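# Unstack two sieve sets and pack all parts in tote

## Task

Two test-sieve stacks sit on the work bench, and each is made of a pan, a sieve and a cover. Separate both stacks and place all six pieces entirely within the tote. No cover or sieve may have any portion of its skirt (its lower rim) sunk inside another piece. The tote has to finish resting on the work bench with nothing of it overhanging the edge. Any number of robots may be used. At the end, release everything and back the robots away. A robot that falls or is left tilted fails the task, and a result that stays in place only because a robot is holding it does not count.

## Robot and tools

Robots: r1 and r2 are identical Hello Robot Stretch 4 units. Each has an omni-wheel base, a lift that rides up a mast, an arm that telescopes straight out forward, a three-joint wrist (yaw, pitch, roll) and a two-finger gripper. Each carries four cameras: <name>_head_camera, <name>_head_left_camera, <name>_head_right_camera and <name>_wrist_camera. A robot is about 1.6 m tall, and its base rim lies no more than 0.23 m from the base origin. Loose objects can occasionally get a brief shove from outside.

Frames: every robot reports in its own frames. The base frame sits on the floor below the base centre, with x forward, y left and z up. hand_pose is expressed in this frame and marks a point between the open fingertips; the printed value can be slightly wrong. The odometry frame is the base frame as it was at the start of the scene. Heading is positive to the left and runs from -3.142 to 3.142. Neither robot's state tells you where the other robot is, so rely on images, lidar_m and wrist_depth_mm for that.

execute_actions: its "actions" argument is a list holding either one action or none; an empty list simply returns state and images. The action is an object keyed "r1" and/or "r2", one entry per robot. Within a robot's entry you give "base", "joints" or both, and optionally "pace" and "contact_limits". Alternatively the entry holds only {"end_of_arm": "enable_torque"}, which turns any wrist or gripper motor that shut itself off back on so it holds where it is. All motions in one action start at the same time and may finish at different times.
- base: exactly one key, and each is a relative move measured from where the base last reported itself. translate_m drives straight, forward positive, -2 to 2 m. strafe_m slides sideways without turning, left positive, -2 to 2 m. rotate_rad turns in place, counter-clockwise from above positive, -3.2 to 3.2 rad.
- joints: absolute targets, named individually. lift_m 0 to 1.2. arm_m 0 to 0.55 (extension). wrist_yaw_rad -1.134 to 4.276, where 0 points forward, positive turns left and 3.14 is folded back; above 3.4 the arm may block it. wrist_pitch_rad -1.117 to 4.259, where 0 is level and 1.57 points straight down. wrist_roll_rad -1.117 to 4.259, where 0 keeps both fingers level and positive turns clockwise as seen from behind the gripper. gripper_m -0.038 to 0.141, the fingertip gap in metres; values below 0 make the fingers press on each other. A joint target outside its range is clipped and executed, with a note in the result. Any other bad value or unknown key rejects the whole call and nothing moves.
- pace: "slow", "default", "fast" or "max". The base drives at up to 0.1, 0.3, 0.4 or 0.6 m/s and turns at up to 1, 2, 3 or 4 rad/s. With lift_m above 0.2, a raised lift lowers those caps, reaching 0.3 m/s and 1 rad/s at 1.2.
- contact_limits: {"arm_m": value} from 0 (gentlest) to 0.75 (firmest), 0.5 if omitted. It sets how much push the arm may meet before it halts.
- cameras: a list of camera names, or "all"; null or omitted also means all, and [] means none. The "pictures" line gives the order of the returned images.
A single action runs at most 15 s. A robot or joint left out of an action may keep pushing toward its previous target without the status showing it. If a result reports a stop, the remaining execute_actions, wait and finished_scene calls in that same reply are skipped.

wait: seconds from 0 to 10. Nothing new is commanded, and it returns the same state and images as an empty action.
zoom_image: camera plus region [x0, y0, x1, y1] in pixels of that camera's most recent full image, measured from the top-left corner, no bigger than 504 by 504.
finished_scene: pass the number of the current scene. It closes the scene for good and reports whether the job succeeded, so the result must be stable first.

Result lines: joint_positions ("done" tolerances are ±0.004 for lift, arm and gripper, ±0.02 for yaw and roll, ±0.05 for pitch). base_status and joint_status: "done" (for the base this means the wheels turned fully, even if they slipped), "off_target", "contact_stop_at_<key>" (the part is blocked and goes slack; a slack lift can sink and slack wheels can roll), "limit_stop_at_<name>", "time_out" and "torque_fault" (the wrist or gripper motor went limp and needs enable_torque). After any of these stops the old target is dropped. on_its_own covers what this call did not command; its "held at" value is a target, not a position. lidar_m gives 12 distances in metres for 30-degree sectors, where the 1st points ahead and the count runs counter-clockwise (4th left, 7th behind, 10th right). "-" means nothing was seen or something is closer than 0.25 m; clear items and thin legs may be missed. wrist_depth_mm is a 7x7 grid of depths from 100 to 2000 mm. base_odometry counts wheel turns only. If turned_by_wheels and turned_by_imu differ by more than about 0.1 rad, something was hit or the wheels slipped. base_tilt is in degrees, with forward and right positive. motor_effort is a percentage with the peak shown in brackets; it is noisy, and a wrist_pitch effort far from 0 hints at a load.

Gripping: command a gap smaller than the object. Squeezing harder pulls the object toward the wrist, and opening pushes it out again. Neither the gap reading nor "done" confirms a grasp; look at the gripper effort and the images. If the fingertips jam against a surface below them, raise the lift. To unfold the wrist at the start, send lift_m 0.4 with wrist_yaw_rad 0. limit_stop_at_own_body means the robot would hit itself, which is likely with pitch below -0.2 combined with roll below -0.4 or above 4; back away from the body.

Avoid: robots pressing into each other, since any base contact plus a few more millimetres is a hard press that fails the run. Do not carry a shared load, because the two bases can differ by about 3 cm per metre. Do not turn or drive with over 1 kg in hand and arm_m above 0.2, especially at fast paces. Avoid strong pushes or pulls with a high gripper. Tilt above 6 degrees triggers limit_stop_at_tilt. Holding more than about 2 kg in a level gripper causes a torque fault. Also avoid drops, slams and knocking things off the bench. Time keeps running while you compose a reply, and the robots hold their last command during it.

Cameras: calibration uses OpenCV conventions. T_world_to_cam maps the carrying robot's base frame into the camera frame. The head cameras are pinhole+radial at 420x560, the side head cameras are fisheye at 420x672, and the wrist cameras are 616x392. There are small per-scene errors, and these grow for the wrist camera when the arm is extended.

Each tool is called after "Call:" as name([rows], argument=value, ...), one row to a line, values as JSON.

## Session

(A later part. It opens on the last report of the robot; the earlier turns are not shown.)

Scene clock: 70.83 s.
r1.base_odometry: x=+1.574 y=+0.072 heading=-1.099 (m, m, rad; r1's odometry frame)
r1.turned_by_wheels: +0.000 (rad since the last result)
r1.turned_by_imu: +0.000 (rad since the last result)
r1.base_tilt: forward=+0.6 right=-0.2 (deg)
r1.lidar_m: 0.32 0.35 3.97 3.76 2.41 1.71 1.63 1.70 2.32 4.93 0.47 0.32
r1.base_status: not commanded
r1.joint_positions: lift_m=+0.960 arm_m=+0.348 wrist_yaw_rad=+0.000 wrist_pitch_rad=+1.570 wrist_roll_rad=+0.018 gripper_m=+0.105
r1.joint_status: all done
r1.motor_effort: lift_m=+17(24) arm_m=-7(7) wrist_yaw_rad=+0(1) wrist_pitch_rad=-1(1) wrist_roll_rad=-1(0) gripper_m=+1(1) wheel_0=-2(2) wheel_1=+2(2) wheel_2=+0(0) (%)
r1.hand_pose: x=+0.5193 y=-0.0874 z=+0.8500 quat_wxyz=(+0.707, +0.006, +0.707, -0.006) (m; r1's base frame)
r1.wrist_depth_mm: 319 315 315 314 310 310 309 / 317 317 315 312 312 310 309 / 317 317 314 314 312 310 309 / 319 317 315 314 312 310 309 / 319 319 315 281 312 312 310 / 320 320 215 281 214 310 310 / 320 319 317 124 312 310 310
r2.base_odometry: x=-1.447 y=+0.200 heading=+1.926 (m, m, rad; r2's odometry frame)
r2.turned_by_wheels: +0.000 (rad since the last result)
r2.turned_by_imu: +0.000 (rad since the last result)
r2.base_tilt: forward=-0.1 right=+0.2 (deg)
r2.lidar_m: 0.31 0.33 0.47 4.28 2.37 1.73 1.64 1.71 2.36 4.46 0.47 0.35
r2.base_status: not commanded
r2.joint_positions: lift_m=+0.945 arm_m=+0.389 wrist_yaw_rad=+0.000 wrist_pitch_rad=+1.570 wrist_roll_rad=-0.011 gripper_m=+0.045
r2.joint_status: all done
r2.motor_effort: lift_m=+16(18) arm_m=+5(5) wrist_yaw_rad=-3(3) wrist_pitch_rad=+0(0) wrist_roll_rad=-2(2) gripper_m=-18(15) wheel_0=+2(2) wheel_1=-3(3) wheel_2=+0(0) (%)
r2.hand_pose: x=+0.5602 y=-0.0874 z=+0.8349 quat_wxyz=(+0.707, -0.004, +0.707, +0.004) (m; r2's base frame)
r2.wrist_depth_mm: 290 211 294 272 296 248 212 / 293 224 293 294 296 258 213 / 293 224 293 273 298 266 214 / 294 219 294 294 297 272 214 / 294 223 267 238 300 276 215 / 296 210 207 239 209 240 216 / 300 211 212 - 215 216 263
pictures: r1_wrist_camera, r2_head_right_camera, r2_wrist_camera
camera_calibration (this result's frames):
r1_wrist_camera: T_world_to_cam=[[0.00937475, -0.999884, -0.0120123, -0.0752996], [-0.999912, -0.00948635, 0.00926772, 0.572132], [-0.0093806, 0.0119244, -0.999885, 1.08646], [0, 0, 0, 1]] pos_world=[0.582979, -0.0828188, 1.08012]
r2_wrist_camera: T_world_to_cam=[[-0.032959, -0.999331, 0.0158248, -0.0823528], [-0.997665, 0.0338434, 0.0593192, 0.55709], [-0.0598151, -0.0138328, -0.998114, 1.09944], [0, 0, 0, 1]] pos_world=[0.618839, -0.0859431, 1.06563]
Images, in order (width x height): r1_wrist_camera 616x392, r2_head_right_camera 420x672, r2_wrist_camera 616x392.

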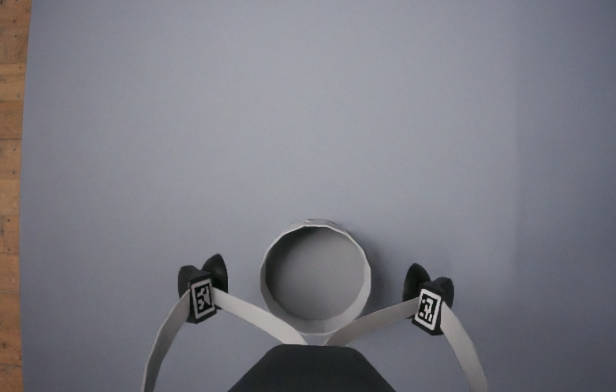

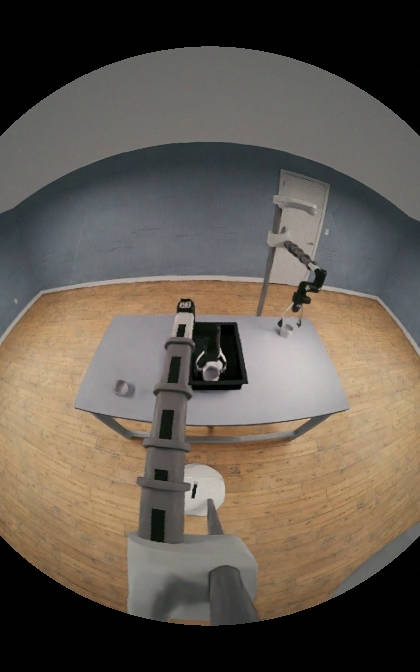

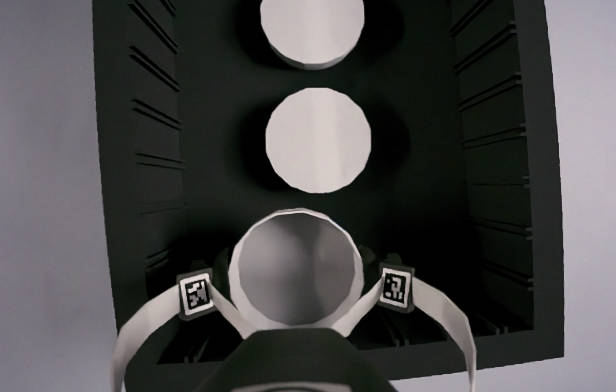

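Call:
execute_actions([
  {"r1":{"joints":{"lift_m":0.922}},"r2":{"base":{"strafe_m":-0.015},"joints":{"lift_m":0.91}}},
], cameras=[])

Call:
execute_actions([
  {"r1":{"joints":{"gripper_m":0.045}},"r2":{"joints":{"lift_m":0.906,"gripper_m":0.095}}},
], cameras=[])

Call:
execute_actions([
  {"r1":{"joints":{"lift_m":1.05}},"r2":{"joints":{"lift_m":1.02}}},
], cameras=["r2_wrist_camera","r2_head_right_camera"])

Call:
execute_actions([
  {"r1":{"base":{"strafe_m":-0.48},"joints":{"arm_m":0.43}},"r2":{"base":{"strafe_m":0.477},"joints":{"arm_m":0.313,"gripper_m":0.105}}},
], cameras=[])

Call:
execute_actions([
  {"r1":{"joints":{"lift_m":0.945}},"r2":{"joints":{"lift_m":0.93}}},
], cameras=["r2_wrist_camera","r1_wrist_camera","r1_head_right_camera"])

Scene clock: 73.67 s.
r1.base_odometry: x=+1.574 y=+0.072 heading=-1.099 (m, m, rad; r1's odometry frame)
r1.turned_by_wheels: +0.000 (rad since the last result)
r1.turned_by_imu: +0.001 (rad since the last result)
r1.base_tilt: forward=+0.7 right=+0.0 (deg)
r1.lidar_m: 0.29 0.32 3.96 3.79 2.38 1.67 1.60 1.67 2.32 4.93 0.43 0.34
r1.base_status: not commanded
r1.joint_positions: lift_m=+0.922 arm_m=+0.348 wrist_yaw_rad=+0.000 wrist_pitch_rad=+1.570 wrist_roll_rad=+0.018 gripper_m=+0.105
r1.joint_status: all done
r1.motor_effort: lift_m=+17(16) arm_m=-7(7) wrist_yaw_rad=-2(0) wrist_pitch_rad=-1(1) wrist_roll_rad=+0(1) gripper_m=-1(0) wheel_0=-2(2) wheel_1=+2(1) wheel_2=+0(0) (%)
r1.hand_pose: x=+0.5193 y=-0.0874 z=+0.8120 quat_wxyz=(+0.707, +0.006, +0.707, -0.006) (m; r1's base frame)
r1.wrist_depth_mm: 279 277 277 274 274 272 270 / 279 278 277 274 273 272 272 / 279 278 277 274 273 273 271 / 279 279 278 277 274 273 271 / 281 279 277 241 274 273 272 / 281 279 215 242 215 272 271 / 282 281 279 124 276 273 273
r2.base_odometry: x=-1.434 y=+0.205 heading=+1.926 (m, m, rad; r2's odometry frame)
r2.turned_by_wheels: +0.000 (rad since the last result)
r2.turned_by_imu: -0.001 (rad since the last result)
r2.base_tilt: forward=-0.1 right=+0.2 (deg)
r2.lidar_m: 0.30 0.35 0.47 4.28 2.34 1.71 1.63 1.70 2.36 4.46 0.47 0.34
r2.base_status: done
r2.joint_positions: lift_m=+0.910 arm_m=+0.389 wrist_yaw_rad=+0.000 wrist_pitch_rad=+1.570 wrist_roll_rad=-0.011 gripper_m=+0.045
r2.joint_status: all done
r2.motor_effort: lift_m=+16(15) arm_m=+5(5) wrist_yaw_rad=-3(3) wrist_pitch_rad=-1(0) wrist_roll_rad=-2(2) gripper_m=-18(19) wheel_0=+3(9) wheel_1=-4(10) wheel_2=+0(1) (%)
r2.hand_pose: x=+0.5602 y=-0.0874 z=+0.7999 quat_wxyz=(+0.707, -0.004, +0.707, +0.004) (m; r2's base frame)
r2.wrist_depth_mm: 169 240 256 236 259 221 - / 171 236 257 238 260 230 177 / 172 236 258 238 262 236 179 / 172 231 259 260 260 242 182 / 173 226 260 239 264 249 185 / 174 189 208 240 209 221 184 / 218 186 209 - 203 180 -
pictures: none
No camera images: the call's "cameras" was empty. Leave "cameras" out to get every camera's image.

Scene clock: 75.10 s.
r1.base_odometry: x=+1.574 y=+0.072 heading=-1.099 (m, m, rad; r1's odometry frame)
r1.turned_by_wheels: +0.000 (rad since the last result)
r1.turned_by_imu: +0.000 (rad since the last result)
r1.base_tilt: forward=+0.7 right=-0.1 (deg)
r1.lidar_m: 0.31 0.33 3.97 3.80 2.39 1.69 1.62 1.67 2.32 4.92 0.45 0.32
r1.base_status: not commanded
r1.joint_positions: lift_m=+0.922 arm_m=+0.348 wrist_yaw_rad=+0.000 wrist_pitch_rad=+1.570 wrist_roll_rad=+0.018 gripper_m=+0.045
r1.joint_status: all done
r1.motor_effort: lift_m=+17(17) arm_m=-7(7) wrist_yaw_rad=+0(1) wrist_pitch_rad=-2(1) wrist_roll_rad=-1(0) gripper_m=-12(12) wheel_0=-2(2) wheel_1=+1(1) wheel_2=+0(0) (%)
r1.hand_pose: x=+0.5193 y=-0.0874 z=+0.8120 quat_wxyz=(+0.707, +0.006, +0.707, -0.006) (m; r1's base frame)
r1.wrist_depth_mm: 279 278 276 274 272 271 270 / 278 278 276 274 273 272 271 / 278 278 277 274 274 272 271 / 281 278 277 276 274 272 271 / 279 278 277 236 274 273 272 / 281 278 196 236 196 273 272 / 282 279 279 122 276 273 271
r2.base_odometry: x=-1.434 y=+0.205 heading=+1.926 (m, m, rad; r2's odometry frame)
r2.turned_by_wheels: +0.000 (rad since the last result)
r2.turned_by_imu: +0.000 (rad since the last result)
r2.base_tilt: forward=+0.0 right=+0.2 (deg)
r2.lidar_m: 0.31 0.36 0.46 4.28 2.36 1.72 1.65 1.69 2.33 4.45 0.46 0.34
r2.base_status: not commanded
r2.joint_positions: lift_m=+0.906 arm_m=+0.389 wrist_yaw_rad=+0.000 wrist_pitch_rad=+1.570 wrist_roll_rad=-0.011 gripper_m=+0.095
r2.joint_status: all done
r2.motor_effort: lift_m=+16(15) arm_m=+5(5) wrist_yaw_rad=-2(2) wrist_pitch_rad=-1(3) wrist_roll_rad=-1(2) gripper_m=-2(19) wheel_0=+3(3) wheel_1=-4(4) wheel_2=+0(0) (%)
r2.hand_pose: x=+0.5601 y=-0.0874 z=+0.7959 quat_wxyz=(+0.707, -0.004, +0.707, +0.004) (m; r2's base frame)
r2.wrist_depth_mm: 167 244 253 233 257 220 - / 167 241 254 235 257 231 173 / 168 236 255 235 257 236 177 / 169 233 258 258 259 243 182 / 169 224 240 243 259 248 185 / 170 192 241 241 224 234 184 / 170 191 210 - 202 180 -
pictures: none
No camera images: the call's "cameras" was empty. Leave "cameras" out to get every camera's image.

Scene clock: 76.70 s.
r1.base_odometry: x=+1.574 y=+0.072 heading=-1.099 (m, m, rad; r1's odometry frame)
r1.turned_by_wheels: +0.000 (rad since the last result)
r1.turned_by_imu: +0.000 (rad since the last result)
r1.base_tilt: forward=+0.7 right=-0.1 (deg)
r1.lidar_m: 0.30 0.32 3.95 3.77 2.40 1.71 1.64 1.70 2.30 4.93 0.48 0.34
r1.base_status: not commanded
r1.joint_positions: lift_m=+1.050 arm_m=+0.348 wrist_yaw_rad=+0.000 wrist_pitch_rad=+1.570 wrist_roll_rad=+0.018 gripper_m=+0.045
r1.joint_status: all done
r1.motor_effort: lift_m=+25(27) arm_m=-7(7) wrist_yaw_rad=+0(0) wrist_pitch_rad=-1(1) wrist_roll_rad=-1(0) gripper_m=-13(12) wheel_0=-2(2) wheel_1=+1(1) wheel_2=+0(0) (%)
r1.hand_pose: x=+0.5193 y=-0.0874 z=+0.9394 quat_wxyz=(+0.707, +0.006, +0.707, -0.006) (m; r1's base frame)
r1.wrist_depth_mm: 1182 407 404 404 402 399 397 / 1182 410 407 402 399 399 397 / 1182 407 404 402 402 402 397 / 1205 410 407 404 402 399 399 / 1205 410 407 236 404 399 397 / 1182 410 197 236 196 399 399 / 1205 413 407 122 404 399 402
r2.base_odometry: x=-1.434 y=+0.205 heading=+1.926 (m, m, rad; r2's odometry frame)
r2.turned_by_wheels: +0.000 (rad since the last result)
r2.turned_by_imu: +0.000 (rad since the last result)
r2.base_tilt: forward=+0.0 right=+0.3 (deg)
r2.lidar_m: 0.31 0.33 0.45 4.28 2.36 1.75 1.64 1.71 2.36 4.44 0.47 0.34
r2.base_status: not commanded
r2.joint_positions: lift_m=+1.020 arm_m=+0.389 wrist_yaw_rad=+0.000 wrist_pitch_rad=+1.570 wrist_roll_rad=-0.011 gripper_m=+0.095
r2.joint_status: all done
r2.motor_effort: lift_m=+21(22) arm_m=+5(5) wrist_yaw_rad=-2(3) wrist_pitch_rad=-1(1) wrist_roll_rad=-2(2) gripper_m=+1(0) wheel_0=+3(3) wheel_1=-4(4) wheel_2=+0(0) (%)
r2.hand_pose: x=+0.5601 y=-0.0874 z=+0.9095 quat_wxyz=(+0.707, -0.004, +0.707, +0.004) (m; r2's base frame)
r2.wrist_depth_mm: 362 325 364 345 370 373 375 / 364 319 366 370 370 379 379 / 368 312 368 349 375 375 377 / 366 368 368 355 373 377 379 / 368 370 373 355 375 319 382 / 370 373 287 290 291 382 387 / 373 377 377 - 384 389 384
pictures: r2_head_right_camera, r2_wrist_camera
camera_calibration (this result's frames):
r2_wrist_camera: T_world_to_cam=[[-0.0331903, -0.999324, 0.0158368, -0.083418], [-0.997636, 0.03408, 0.0596809, 0.552228], [-0.0601803, -0.0138185, -0.998092, 1.17411], [0, 0, 0, 1]] pos_world=[0.618812, -0.0859571, 1.14023]
Images, in order (width x height): r2_head_right_camera 420x672, r2_wrist_camera 616x392.

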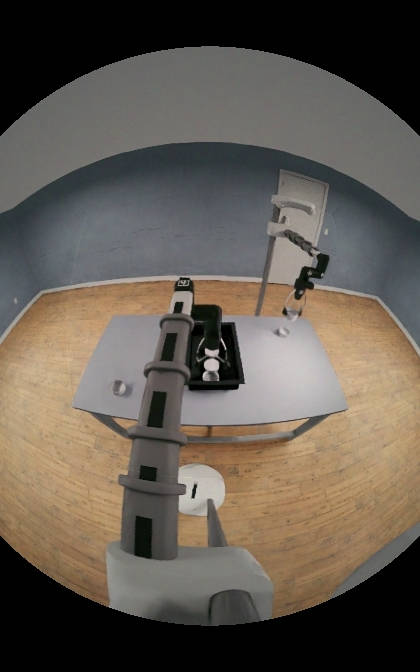

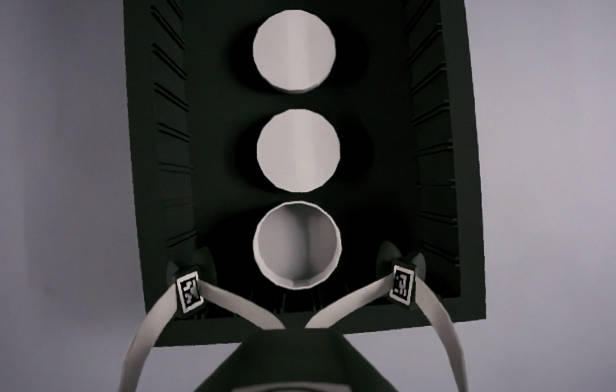

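Scene clock: 79.63 s.
r1.base_odometry: x=+1.146 y=-0.146 heading=-1.099 (m, m, rad; r1's odometry frame)
r1.turned_by_wheels: +0.000 (rad since the last result)
r1.turned_by_imu: +0.001 (rad since the last result)
r1.base_tilt: forward=+0.8 right=-0.1 (deg)
r1.lidar_m: 0.31 0.35 0.47 4.24 2.37 1.74 1.60 1.67 2.31 4.42 0.48 0.32
r1.base_status: done
r1.joint_positions: lift_m=+1.050 arm_m=+0.429 wrist_yaw_rad=+0.000 wrist_pitch_rad=+1.570 wrist_roll_rad=+0.018 gripper_m=+0.045
r1.joint_status: all done
r1.motor_effort: lift_m=+25(25) arm_m=+7(10) wrist_yaw_rad=-1(0) wrist_pitch_rad=-1(2) wrist_roll_rad=-1(1) gripper_m=-12(11) wheel_0=+3(14) wheel_1=-1(11) wheel_2=+0(0) (%)
r1.hand_pose: x=+0.5998 y=-0.0874 z=+0.9394 quat_wxyz=(+0.707, +0.006, +0.707, -0.006) (m; r1's base frame)
r1.wrist_depth_mm: 410 407 402 392 397 394 397 / 410 407 399 377 397 399 394 / 407 407 399 379 399 397 397 / 410 407 404 399 399 399 397 / 410 407 382 236 399 397 399 / 410 410 196 236 196 397 397 / 413 410 410 122 402 399 399
r2.base_odometry: x=-1.881 y=+0.039 heading=+1.926 (m, m, rad; r2's odometry frame)
r2.turned_by_wheels: +0.000 (rad since the last result)
r2.turned_by_imu: -0.002 (rad since the last result)
r2.base_tilt: forward=-0.2 right=+0.2 (deg)
r2.lidar_m: 0.31 0.34 3.96 3.80 2.39 1.75 1.67 1.70 2.33 1.34 0.47 0.33
r2.base_status: done
r2.joint_positions: lift_m=+1.020 arm_m=+0.314 wrist_yaw_rad=+0.000 wrist_pitch_rad=+1.570 wrist_roll_rad=-0.011 gripper_m=+0.105
r2.joint_status: all done
r2.motor_effort: lift_m=+21(21) arm_m=-5(5) wrist_yaw_rad=-2(2) wrist_pitch_rad=-1(1) wrist_roll_rad=-2(1) gripper_m=+1(1) wheel_0=-2(11) wheel_1=+1(12) wheel_2=+0(0) (%)
r2.hand_pose: x=+0.4850 y=-0.0874 z=+0.9095 quat_wxyz=(+0.707, -0.004, +0.707, +0.004) (m; r2's base frame)
r2.wrist_depth_mm: 364 368 370 368 373 373 377 / 364 368 366 373 377 379 379 / 366 368 373 370 375 379 379 / 368 373 373 375 377 379 382 / 370 370 373 373 379 382 384 / 370 373 373 373 379 382 384 / 373 375 375 - 384 387 384
pictures: none
No camera images: the call's "cameras" was empty. Leave "cameras" out to get every camera's image.

Scene clock: 81.10 s.
r1.base_odometry: x=+1.146 y=-0.146 heading=-1.099 (m, m, rad; r1's odometry frame)
r1.turned_by_wheels: +0.000 (rad since the last result)
r1.turned_by_imu: +0.000 (rad since the last result)
r1.base_tilt: forward=+0.7 right=-0.2 (deg)
r1.lidar_m: 0.31 0.32 0.45 4.27 2.31 1.73 1.63 1.70 2.28 4.45 0.47 0.32
r1.base_status: not commanded
r1.joint_positions: lift_m=+0.945 arm_m=+0.429 wrist_yaw_rad=+0.000 wrist_pitch_rad=+1.570 wrist_roll_rad=+0.018 gripper_m=+0.045
r1.joint_status: all done
r1.motor_effort: lift_m=+17(23) arm_m=+7(7) wrist_yaw_rad=+0(1) wrist_pitch_rad=-1(1) wrist_roll_rad=+0(0) gripper_m=-10(13) wheel_0=+3(3) wheel_1=-1(1) wheel_2=+0(0) (%)
r1.hand_pose: x=+0.5999 y=-0.0874 z=+0.8350 quat_wxyz=(+0.707, +0.006, +0.707, -0.006) (m; r1's base frame)
r1.wrist_depth_mm: 301 218 296 272 293 245 206 / 303 220 296 296 294 249 206 / 304 222 297 273 293 250 250 / 303 223 297 297 296 251 250 / 304 222 298 236 294 249 250 / 304 213 197 237 196 229 206 / 303 213 239 122 237 208 294
r2.base_odometry: x=-1.881 y=+0.039 heading=+1.926 (m, m, rad; r2's odometry frame)
r2.turned_by_wheels: +0.000 (rad since the last result)
r2.turned_by_imu: +0.000 (rad since the last result)
r2.base_tilt: forward=+0.0 right=+0.2 (deg)
r2.lidar_m: 0.31 0.35 3.98 3.79 2.41 1.73 1.64 1.73 2.32 1.33 0.46 0.33
r2.base_status: not commanded
r2.joint_positions: lift_m=+0.930 arm_m=+0.314 wrist_yaw_rad=+0.000 wrist_pitch_rad=+1.570 wrist_roll_rad=-0.011 gripper_m=+0.105
r2.joint_status: all done
r2.motor_effort: lift_m=+16(19) arm_m=-5(5) wrist_yaw_rad=-3(2) wrist_pitch_rad=+0(1) wrist_roll_rad=-2(2) gripper_m=-2(1) wheel_0=-2(2) wheel_1=+1(1) wheel_2=+0(0) (%)
r2.hand_pose: x=+0.4850 y=-0.0874 z=+0.8199 quat_wxyz=(+0.707, -0.004, +0.707, +0.004) (m; r2's base frame)
r2.wrist_depth_mm: 276 278 278 282 282 285 286 / 278 279 281 282 282 287 287 / 279 281 282 285 283 287 289 / 281 282 283 285 286 289 290 / 281 282 285 283 287 290 291 / 282 283 286 272 289 291 293 / 285 285 286 - 291 293 294
pictures: r1_head_right_camera, r1_wrist_camera, r2_wrist_camera
camera_calibration (this result's frames):
r1_wrist_camera: T_world_to_cam=[[0.00951075, -0.999883, -0.0120109, -0.0763177], [-0.999912, -0.00962057, 0.0091192, 0.652898], [-0.00923368, 0.0119231, -0.999886, 1.0721], [0, 0, 0, 1]] pos_world=[0.663465, -0.0828102, 1.0651]
r2_wrist_camera: T_world_to_cam=[[-0.0331404, -0.999325, 0.0158294, -0.0845097], [-0.997651, 0.0340267, 0.0594563, 0.482845], [-0.0599548, -0.0138218, -0.998105, 1.08006], [0, 0, 0, 1]] pos_world=[0.543665, -0.085954, 1.05064]
Images, in order (width x height): r1_head_right_camera 420x672, r1_wrist_camera 616x392, r2_wrist_camera 616x392.

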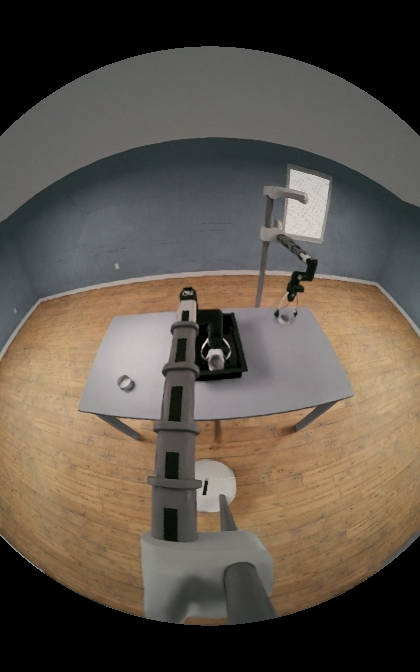

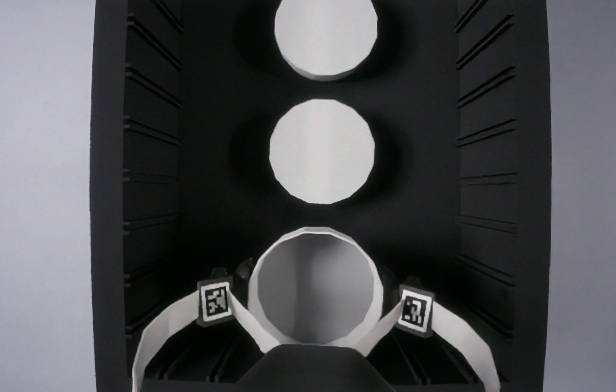

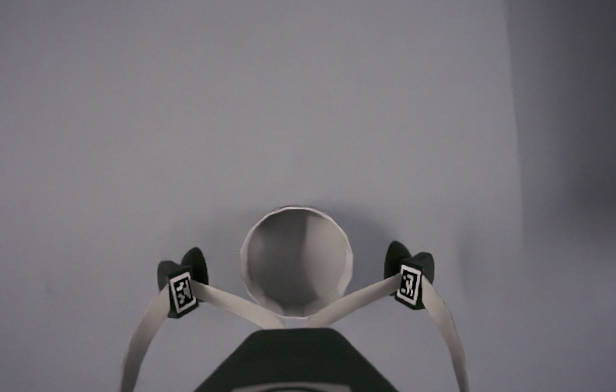

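Call:
execute_actions([
  {"r1":{"joints":{"lift_m":0.909}},"r2":{"joints":{"lift_m":0.893}}},
], cameras=[])

Call:
execute_actions([
  {"r2":{"joints":{"gripper_m":0.045}},"r1":{"joints":{"gripper_m":0.095}}},
], cameras=[])

Call:
execute_actions([
  {"r1":{"joints":{"lift_m":1.0}},"r2":{"joints":{"lift_m":1.01}}},
], cameras=["r2_wrist_camera","r1_wrist_camera"])

Call:
execute_actions([
  {"r1":{"base":{"strafe_m":0.48},"joints":{"arm_m":0.347,"gripper_m":0.105}},"r2":{"base":{"strafe_m":-0.481},"joints":{"arm_m":0.477}}},
], cameras=["r2_wrist_camera","r1_wrist_camera"])

Scene clock: 83.57 s.
r1.base_odometry: x=+1.146 y=-0.146 heading=-1.099 (m, m, rad; r1's odometry frame)
r1.turned_by_wheels: +0.000 (rad since the last result)
r1.turned_by_imu: +0.001 (rad since the last result)
r1.base_tilt: forward=+0.7 right=-0.1 (deg)
r1.lidar_m: 0.30 0.34 0.48 4.27 2.36 1.73 1.62 1.71 2.32 4.45 0.48 0.32
r1.base_status: not commanded
r1.joint_positions: lift_m=+0.909 arm_m=+0.429 wrist_yaw_rad=+0.000 wrist_pitch_rad=+1.570 wrist_roll_rad=+0.018 gripper_m=+0.045
r1.joint_status: all done
r1.motor_effort: lift_m=+18(19) arm_m=+7(7) wrist_yaw_rad=-1(0) wrist_pitch_rad=-1(0) wrist_roll_rad=+0(1) gripper_m=-12(12) wheel_0=+3(3) wheel_1=-1(1) wheel_2=+0(0) (%)
r1.hand_pose: x=+0.5999 y=-0.0874 z=+0.7990 quat_wxyz=(+0.707, +0.006, +0.707, -0.006) (m; r1's base frame)
r1.wrist_depth_mm: 175 216 260 236 257 245 - / 175 220 260 258 257 248 180 / 176 223 260 236 257 250 180 / 176 224 260 237 258 251 183 / 176 223 262 237 257 249 180 / 176 206 196 237 196 229 181 / 176 204 240 122 236 207 -
r2.base_odometry: x=-1.881 y=+0.039 heading=+1.926 (m, m, rad; r2's odometry frame)
r2.turned_by_wheels: +0.000 (rad since the last result)
r2.turned_by_imu: -0.001 (rad since the last result)
r2.base_tilt: forward=-0.1 right=+0.3 (deg)
r2.lidar_m: 0.30 0.30 3.95 3.77 2.42 1.73 1.64 1.70 2.31 1.32 0.47 0.33
r2.base_status: not commanded
r2.joint_positions: lift_m=+0.893 arm_m=+0.314 wrist_yaw_rad=+0.000 wrist_pitch_rad=+1.570 wrist_roll_rad=-0.011 gripper_m=+0.105
r2.joint_status: all done
r2.motor_effort: lift_m=+16(14) arm_m=-5(5) wrist_yaw_rad=-3(2) wrist_pitch_rad=+0(0) wrist_roll_rad=-2(2) gripper_m=-3(2) wheel_0=-2(2) wheel_1=+1(1) wheel_2=+0(0) (%)
r2.hand_pose: x=+0.4850 y=-0.0874 z=+0.7829 quat_wxyz=(+0.707, -0.004, +0.707, +0.004) (m; r2's base frame)
r2.wrist_depth_mm: 240 242 242 245 246 249 250 / 241 243 244 245 248 248 250 / 242 244 246 245 248 250 250 / 243 245 246 247 250 251 251 / 245 245 245 247 250 253 253 / 246 246 246 248 250 253 255 / 246 247 248 - 252 255 256
pictures: none
No camera images: the call's "cameras" was empty. Leave "cameras" out to get every camera's image.

Scene clock: 85.00 s.
r1.base_odometry: x=+1.146 y=-0.146 heading=-1.099 (m, m, rad; r1's odometry frame)
r1.turned_by_wheels: +0.000 (rad since the last result)
r1.turned_by_imu: +0.000 (rad since the last result)
r1.base_tilt: forward=+0.7 right=+0.0 (deg)
r1.lidar_m: 0.30 0.33 0.47 4.26 2.37 1.72 1.61 1.70 2.31 4.44 0.47 0.34
r1.base_status: not commanded
r1.joint_positions: lift_m=+0.909 arm_m=+0.429 wrist_yaw_rad=+0.000 wrist_pitch_rad=+1.570 wrist_roll_rad=+0.018 gripper_m=+0.095
r1.joint_status: all done
r1.motor_effort: lift_m=+18(18) arm_m=+7(7) wrist_yaw_rad=-2(1) wrist_pitch_rad=-2(2) wrist_roll_rad=-1(0) gripper_m=+1(13) wheel_0=+3(3) wheel_1=-1(1) wheel_2=+0(0) (%)
r1.hand_pose: x=+0.5997 y=-0.0874 z=+0.7990 quat_wxyz=(+0.707, +0.006, +0.707, -0.006) (m; r1's base frame)
r1.wrist_depth_mm: 176 216 259 236 257 245 - / 176 220 260 258 257 248 180 / 176 223 260 237 258 250 180 / 176 223 262 237 258 251 184 / 177 223 260 242 258 249 180 / 177 215 202 242 200 230 181 / 177 196 243 123 236 211 -
r2.base_odometry: x=-1.881 y=+0.039 heading=+1.926 (m, m, rad; r2's odometry frame)
r2.turned_by_wheels: +0.000 (rad since the last result)
r2.turned_by_imu: +0.000 (rad since the last result)
r2.base_tilt: forward=+0.0 right=+0.2 (deg)
r2.lidar_m: 0.31 0.32 3.95 3.79 2.38 1.73 1.64 1.74 2.36 1.35 0.44 0.33
r2.base_status: not commanded
r2.joint_positions: lift_m=+0.893 arm_m=+0.314 wrist_yaw_rad=+0.000 wrist_pitch_rad=+1.570 wrist_roll_rad=-0.011 gripper_m=+0.045
r2.joint_status: all done
r2.motor_effort: lift_m=+16(16) arm_m=-5(5) wrist_yaw_rad=-2(2) wrist_pitch_rad=+0(1) wrist_roll_rad=-2(2) gripper_m=-18(14) wheel_0=-2(2) wheel_1=+1(1) wheel_2=+0(0) (%)
r2.hand_pose: x=+0.4850 y=-0.0874 z=+0.7829 quat_wxyz=(+0.707, -0.004, +0.707, +0.004) (m; r2's base frame)
r2.wrist_depth_mm: 239 243 242 245 246 247 249 / 241 242 243 246 247 249 249 / 241 243 245 247 246 248 251 / 242 244 247 247 247 251 251 / 245 245 241 241 249 251 253 / 244 246 206 242 209 252 257 / 245 247 249 - 252 253 255
pictures: none
No camera images: the call's "cameras" was empty. Leave "cameras" out to get every camera's image.

Scene clock: 86.53 s.
r1.base_odometry: x=+1.146 y=-0.146 heading=-1.099 (m, m, rad; r1's odometry frame)
r1.turned_by_wheels: +0.000 (rad since the last result)
r1.turned_by_imu: +0.000 (rad since the last result)
r1.base_tilt: forward=+0.6 right=-0.1 (deg)
r1.lidar_m: 0.30 0.35 0.45 4.26 2.33 1.72 1.61 1.70 2.33 4.45 0.47 0.34
r1.base_status: not commanded
r1.joint_positions: lift_m=+1.000 arm_m=+0.429 wrist_yaw_rad=+0.000 wrist_pitch_rad=+1.570 wrist_roll_rad=+0.018 gripper_m=+0.095
r1.joint_status: all done
r1.motor_effort: lift_m=+25(26) arm_m=+7(7) wrist_yaw_rad=-1(2) wrist_pitch_rad=-2(4) wrist_roll_rad=+0(0) gripper_m=-1(1) wheel_0=+3(3) wheel_1=-1(1) wheel_2=+0(0) (%)
r1.hand_pose: x=+0.5997 y=-0.0874 z=+0.8894 quat_wxyz=(+0.707, +0.006, +0.707, -0.006) (m; r1's base frame)
r1.wrist_depth_mm: 359 357 351 327 347 290 345 / 357 355 351 332 349 294 347 / 357 357 349 327 347 297 347 / 359 357 351 349 349 297 347 / 359 355 353 332 351 296 349 / 362 357 202 327 200 270 349 / 362 357 268 124 264 263 353
r2.base_odometry: x=-1.881 y=+0.039 heading=+1.926 (m, m, rad; r2's odometry frame)
r2.turned_by_wheels: +0.000 (rad since the last result)
r2.turned_by_imu: +0.000 (rad since the last result)
r2.base_tilt: forward=-0.1 right=+0.2 (deg)
r2.lidar_m: 0.30 0.35 3.95 3.80 2.39 1.74 1.64 1.71 2.36 1.30 0.45 0.32
r2.base_status: not commanded
r2.joint_positions: lift_m=+1.010 arm_m=+0.314 wrist_yaw_rad=+0.000 wrist_pitch_rad=+1.570 wrist_roll_rad=-0.011 gripper_m=+0.045
r2.joint_status: all done
r2.motor_effort: lift_m=+21(23) arm_m=-5(5) wrist_yaw_rad=-3(3) wrist_pitch_rad=+0(0) wrist_roll_rad=-2(2) gripper_m=-16(17) wheel_0=-2(2) wheel_1=+1(1) wheel_2=+0(0) (%)
r2.hand_pose: x=+0.4850 y=-0.0874 z=+0.8995 quat_wxyz=(+0.707, -0.004, +0.707, +0.004) (m; r2's base frame)
r2.wrist_depth_mm: 353 355 359 359 364 364 364 / 355 357 359 359 366 366 366 / 357 357 362 362 366 368 368 / 357 359 362 366 366 368 370 / 359 362 241 241 368 370 373 / 362 362 207 242 210 370 377 / 362 364 368 - 370 373 377
pictures: r1_wrist_camera, r2_wrist_camera
camera_calibration (this result's frames):
r1_wrist_camera: T_world_to_cam=[[0.00949604, -0.999883, -0.0120145, -0.0756508], [-0.999909, -0.00961036, 0.00949324, 0.651965], [-0.00960759, 0.0119232, -0.999883, 1.12675], [0, 0, 0, 1]] pos_world=[0.66345, -0.0828109, 1.11952]
r2_wrist_camera: T_world_to_cam=[[-0.0331402, -0.999325, 0.0158294, -0.0857692], [-0.997651, 0.0340264, 0.0594564, 0.47811], [-0.0599549, -0.0138218, -0.998105, 1.15946], [0, 0, 0, 1]] pos_world=[0.543659, -0.0859539, 1.13019]
Images, in order (width x height): r1_wrist_camera 616x392, r2_wrist_camera 616x392.

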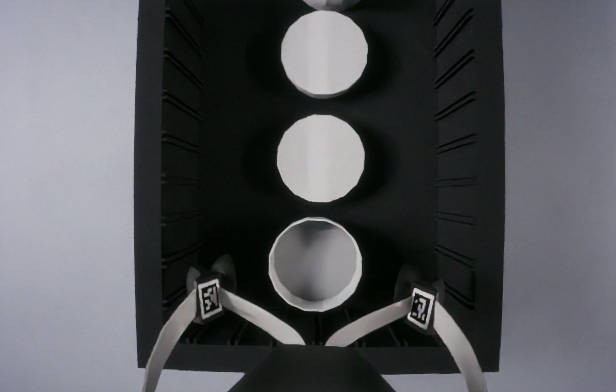

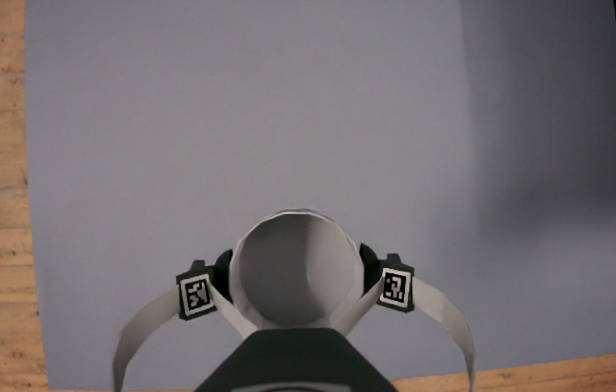

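Scene clock: 89.47 s.
r1.base_odometry: x=+1.574 y=+0.072 heading=-1.099 (m, m, rad; r1's odometry frame)
r1.turned_by_wheels: +0.000 (rad since the last result)
r1.turned_by_imu: +0.000 (rad since the last result)
r1.base_tilt: forward=+0.8 right=-0.1 (deg)
r1.lidar_m: 0.31 0.34 3.94 3.78 2.39 1.70 1.63 1.71 2.30 4.90 0.47 0.33
r1.base_status: done
r1.joint_positions: lift_m=+1.000 arm_m=+0.348 wrist_yaw_rad=+0.000 wrist_pitch_rad=+1.570 wrist_roll_rad=+0.018 gripper_m=+0.105
r1.joint_status: all done
r1.motor_effort: lift_m=+24(25) arm_m=-7(7) wrist_yaw_rad=+1(0) wrist_pitch_rad=-2(1) wrist_roll_rad=+1(0) gripper_m=+1(1) wheel_0=-2(12) wheel_1=+2(12) wheel_2=+0(2) (%)
r1.hand_pose: x=+0.5194 y=-0.0874 z=+0.8894 quat_wxyz=(+0.707, +0.006, +0.707, -0.006) (m; r1's base frame)
r1.wrist_depth_mm: 1138 357 353 353 349 347 347 / 357 355 355 353 353 349 347 / 357 355 353 353 351 349 347 / 359 357 355 355 353 351 349 / 359 359 355 351 353 351 349 / 359 359 215 355 214 351 349 / 359 357 357 124 353 351 351
r2.base_odometry: x=-1.430 y=+0.206 heading=+1.926 (m, m, rad; r2's odometry frame)
r2.turned_by_wheels: +0.000 (rad since the last result)
r2.turned_by_imu: +0.000 (rad since the last result)
r2.base_tilt: forward=+0.0 right=+0.3 (deg)
r2.lidar_m: 0.29 0.34 0.47 4.28 2.38 1.73 1.63 1.71 2.34 4.44 0.47 0.34
r2.base_status: done
r2.joint_positions: lift_m=+1.010 arm_m=+0.476 wrist_yaw_rad=+0.000 wrist_pitch_rad=+1.570 wrist_roll_rad=-0.011 gripper_m=+0.045
r2.joint_status: all done
r2.motor_effort: lift_m=+21(21) arm_m=+5(7) wrist_yaw_rad=-3(2) wrist_pitch_rad=+0(1) wrist_roll_rad=-2(2) gripper_m=-19(17) wheel_0=+3(12) wheel_1=-3(11) wheel_2=+0(1) (%)
r2.hand_pose: x=+0.6472 y=-0.0874 z=+0.8995 quat_wxyz=(+0.707, -0.004, +0.707, +0.004) (m; r2's base frame)
r2.wrist_depth_mm: 353 307 355 340 357 366 364 / 353 307 355 355 359 366 368 / 357 301 355 338 362 366 368 / 357 298 359 364 364 366 370 / 359 312 240 241 362 373 373 / 359 278 208 241 209 307 373 / 359 277 355 - 362 309 375
pictures: r1_wrist_camera, r2_wrist_camera
camera_calibration (this result's frames):
r1_wrist_camera: T_world_to_cam=[[0.00944848, -0.999883, -0.0120117, -0.0748652], [-0.999912, -0.00955933, 0.00920502, 0.571839], [-0.00931877, 0.0119237, -0.999885, 1.12583], [0, 0, 0, 1]] pos_world=[0.582988, -0.0828141, 1.11954]
r2_wrist_camera: T_world_to_cam=[[-0.0328998, -0.999333, 0.0158246, -0.0805453], [-0.997668, 0.0337842, 0.0593121, 0.640069], [-0.0598072, -0.0138363, -0.998114, 1.16911], [0, 0, 0, 1]] pos_world=[0.705847, -0.0859397, 1.13021]
Images, in order (width x height): r1_wrist_camera 616x392, r2_wrist_camera 616x392.

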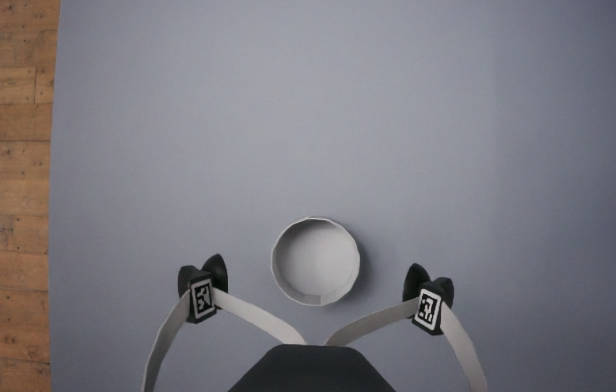

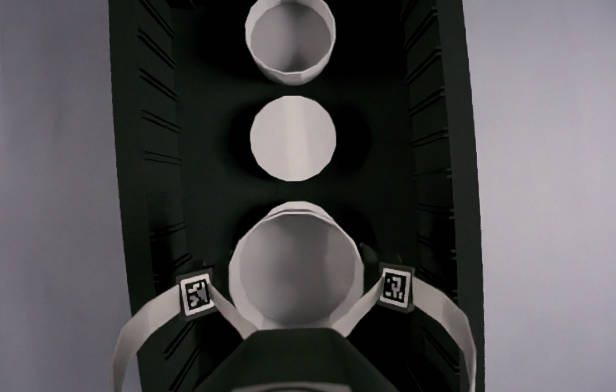

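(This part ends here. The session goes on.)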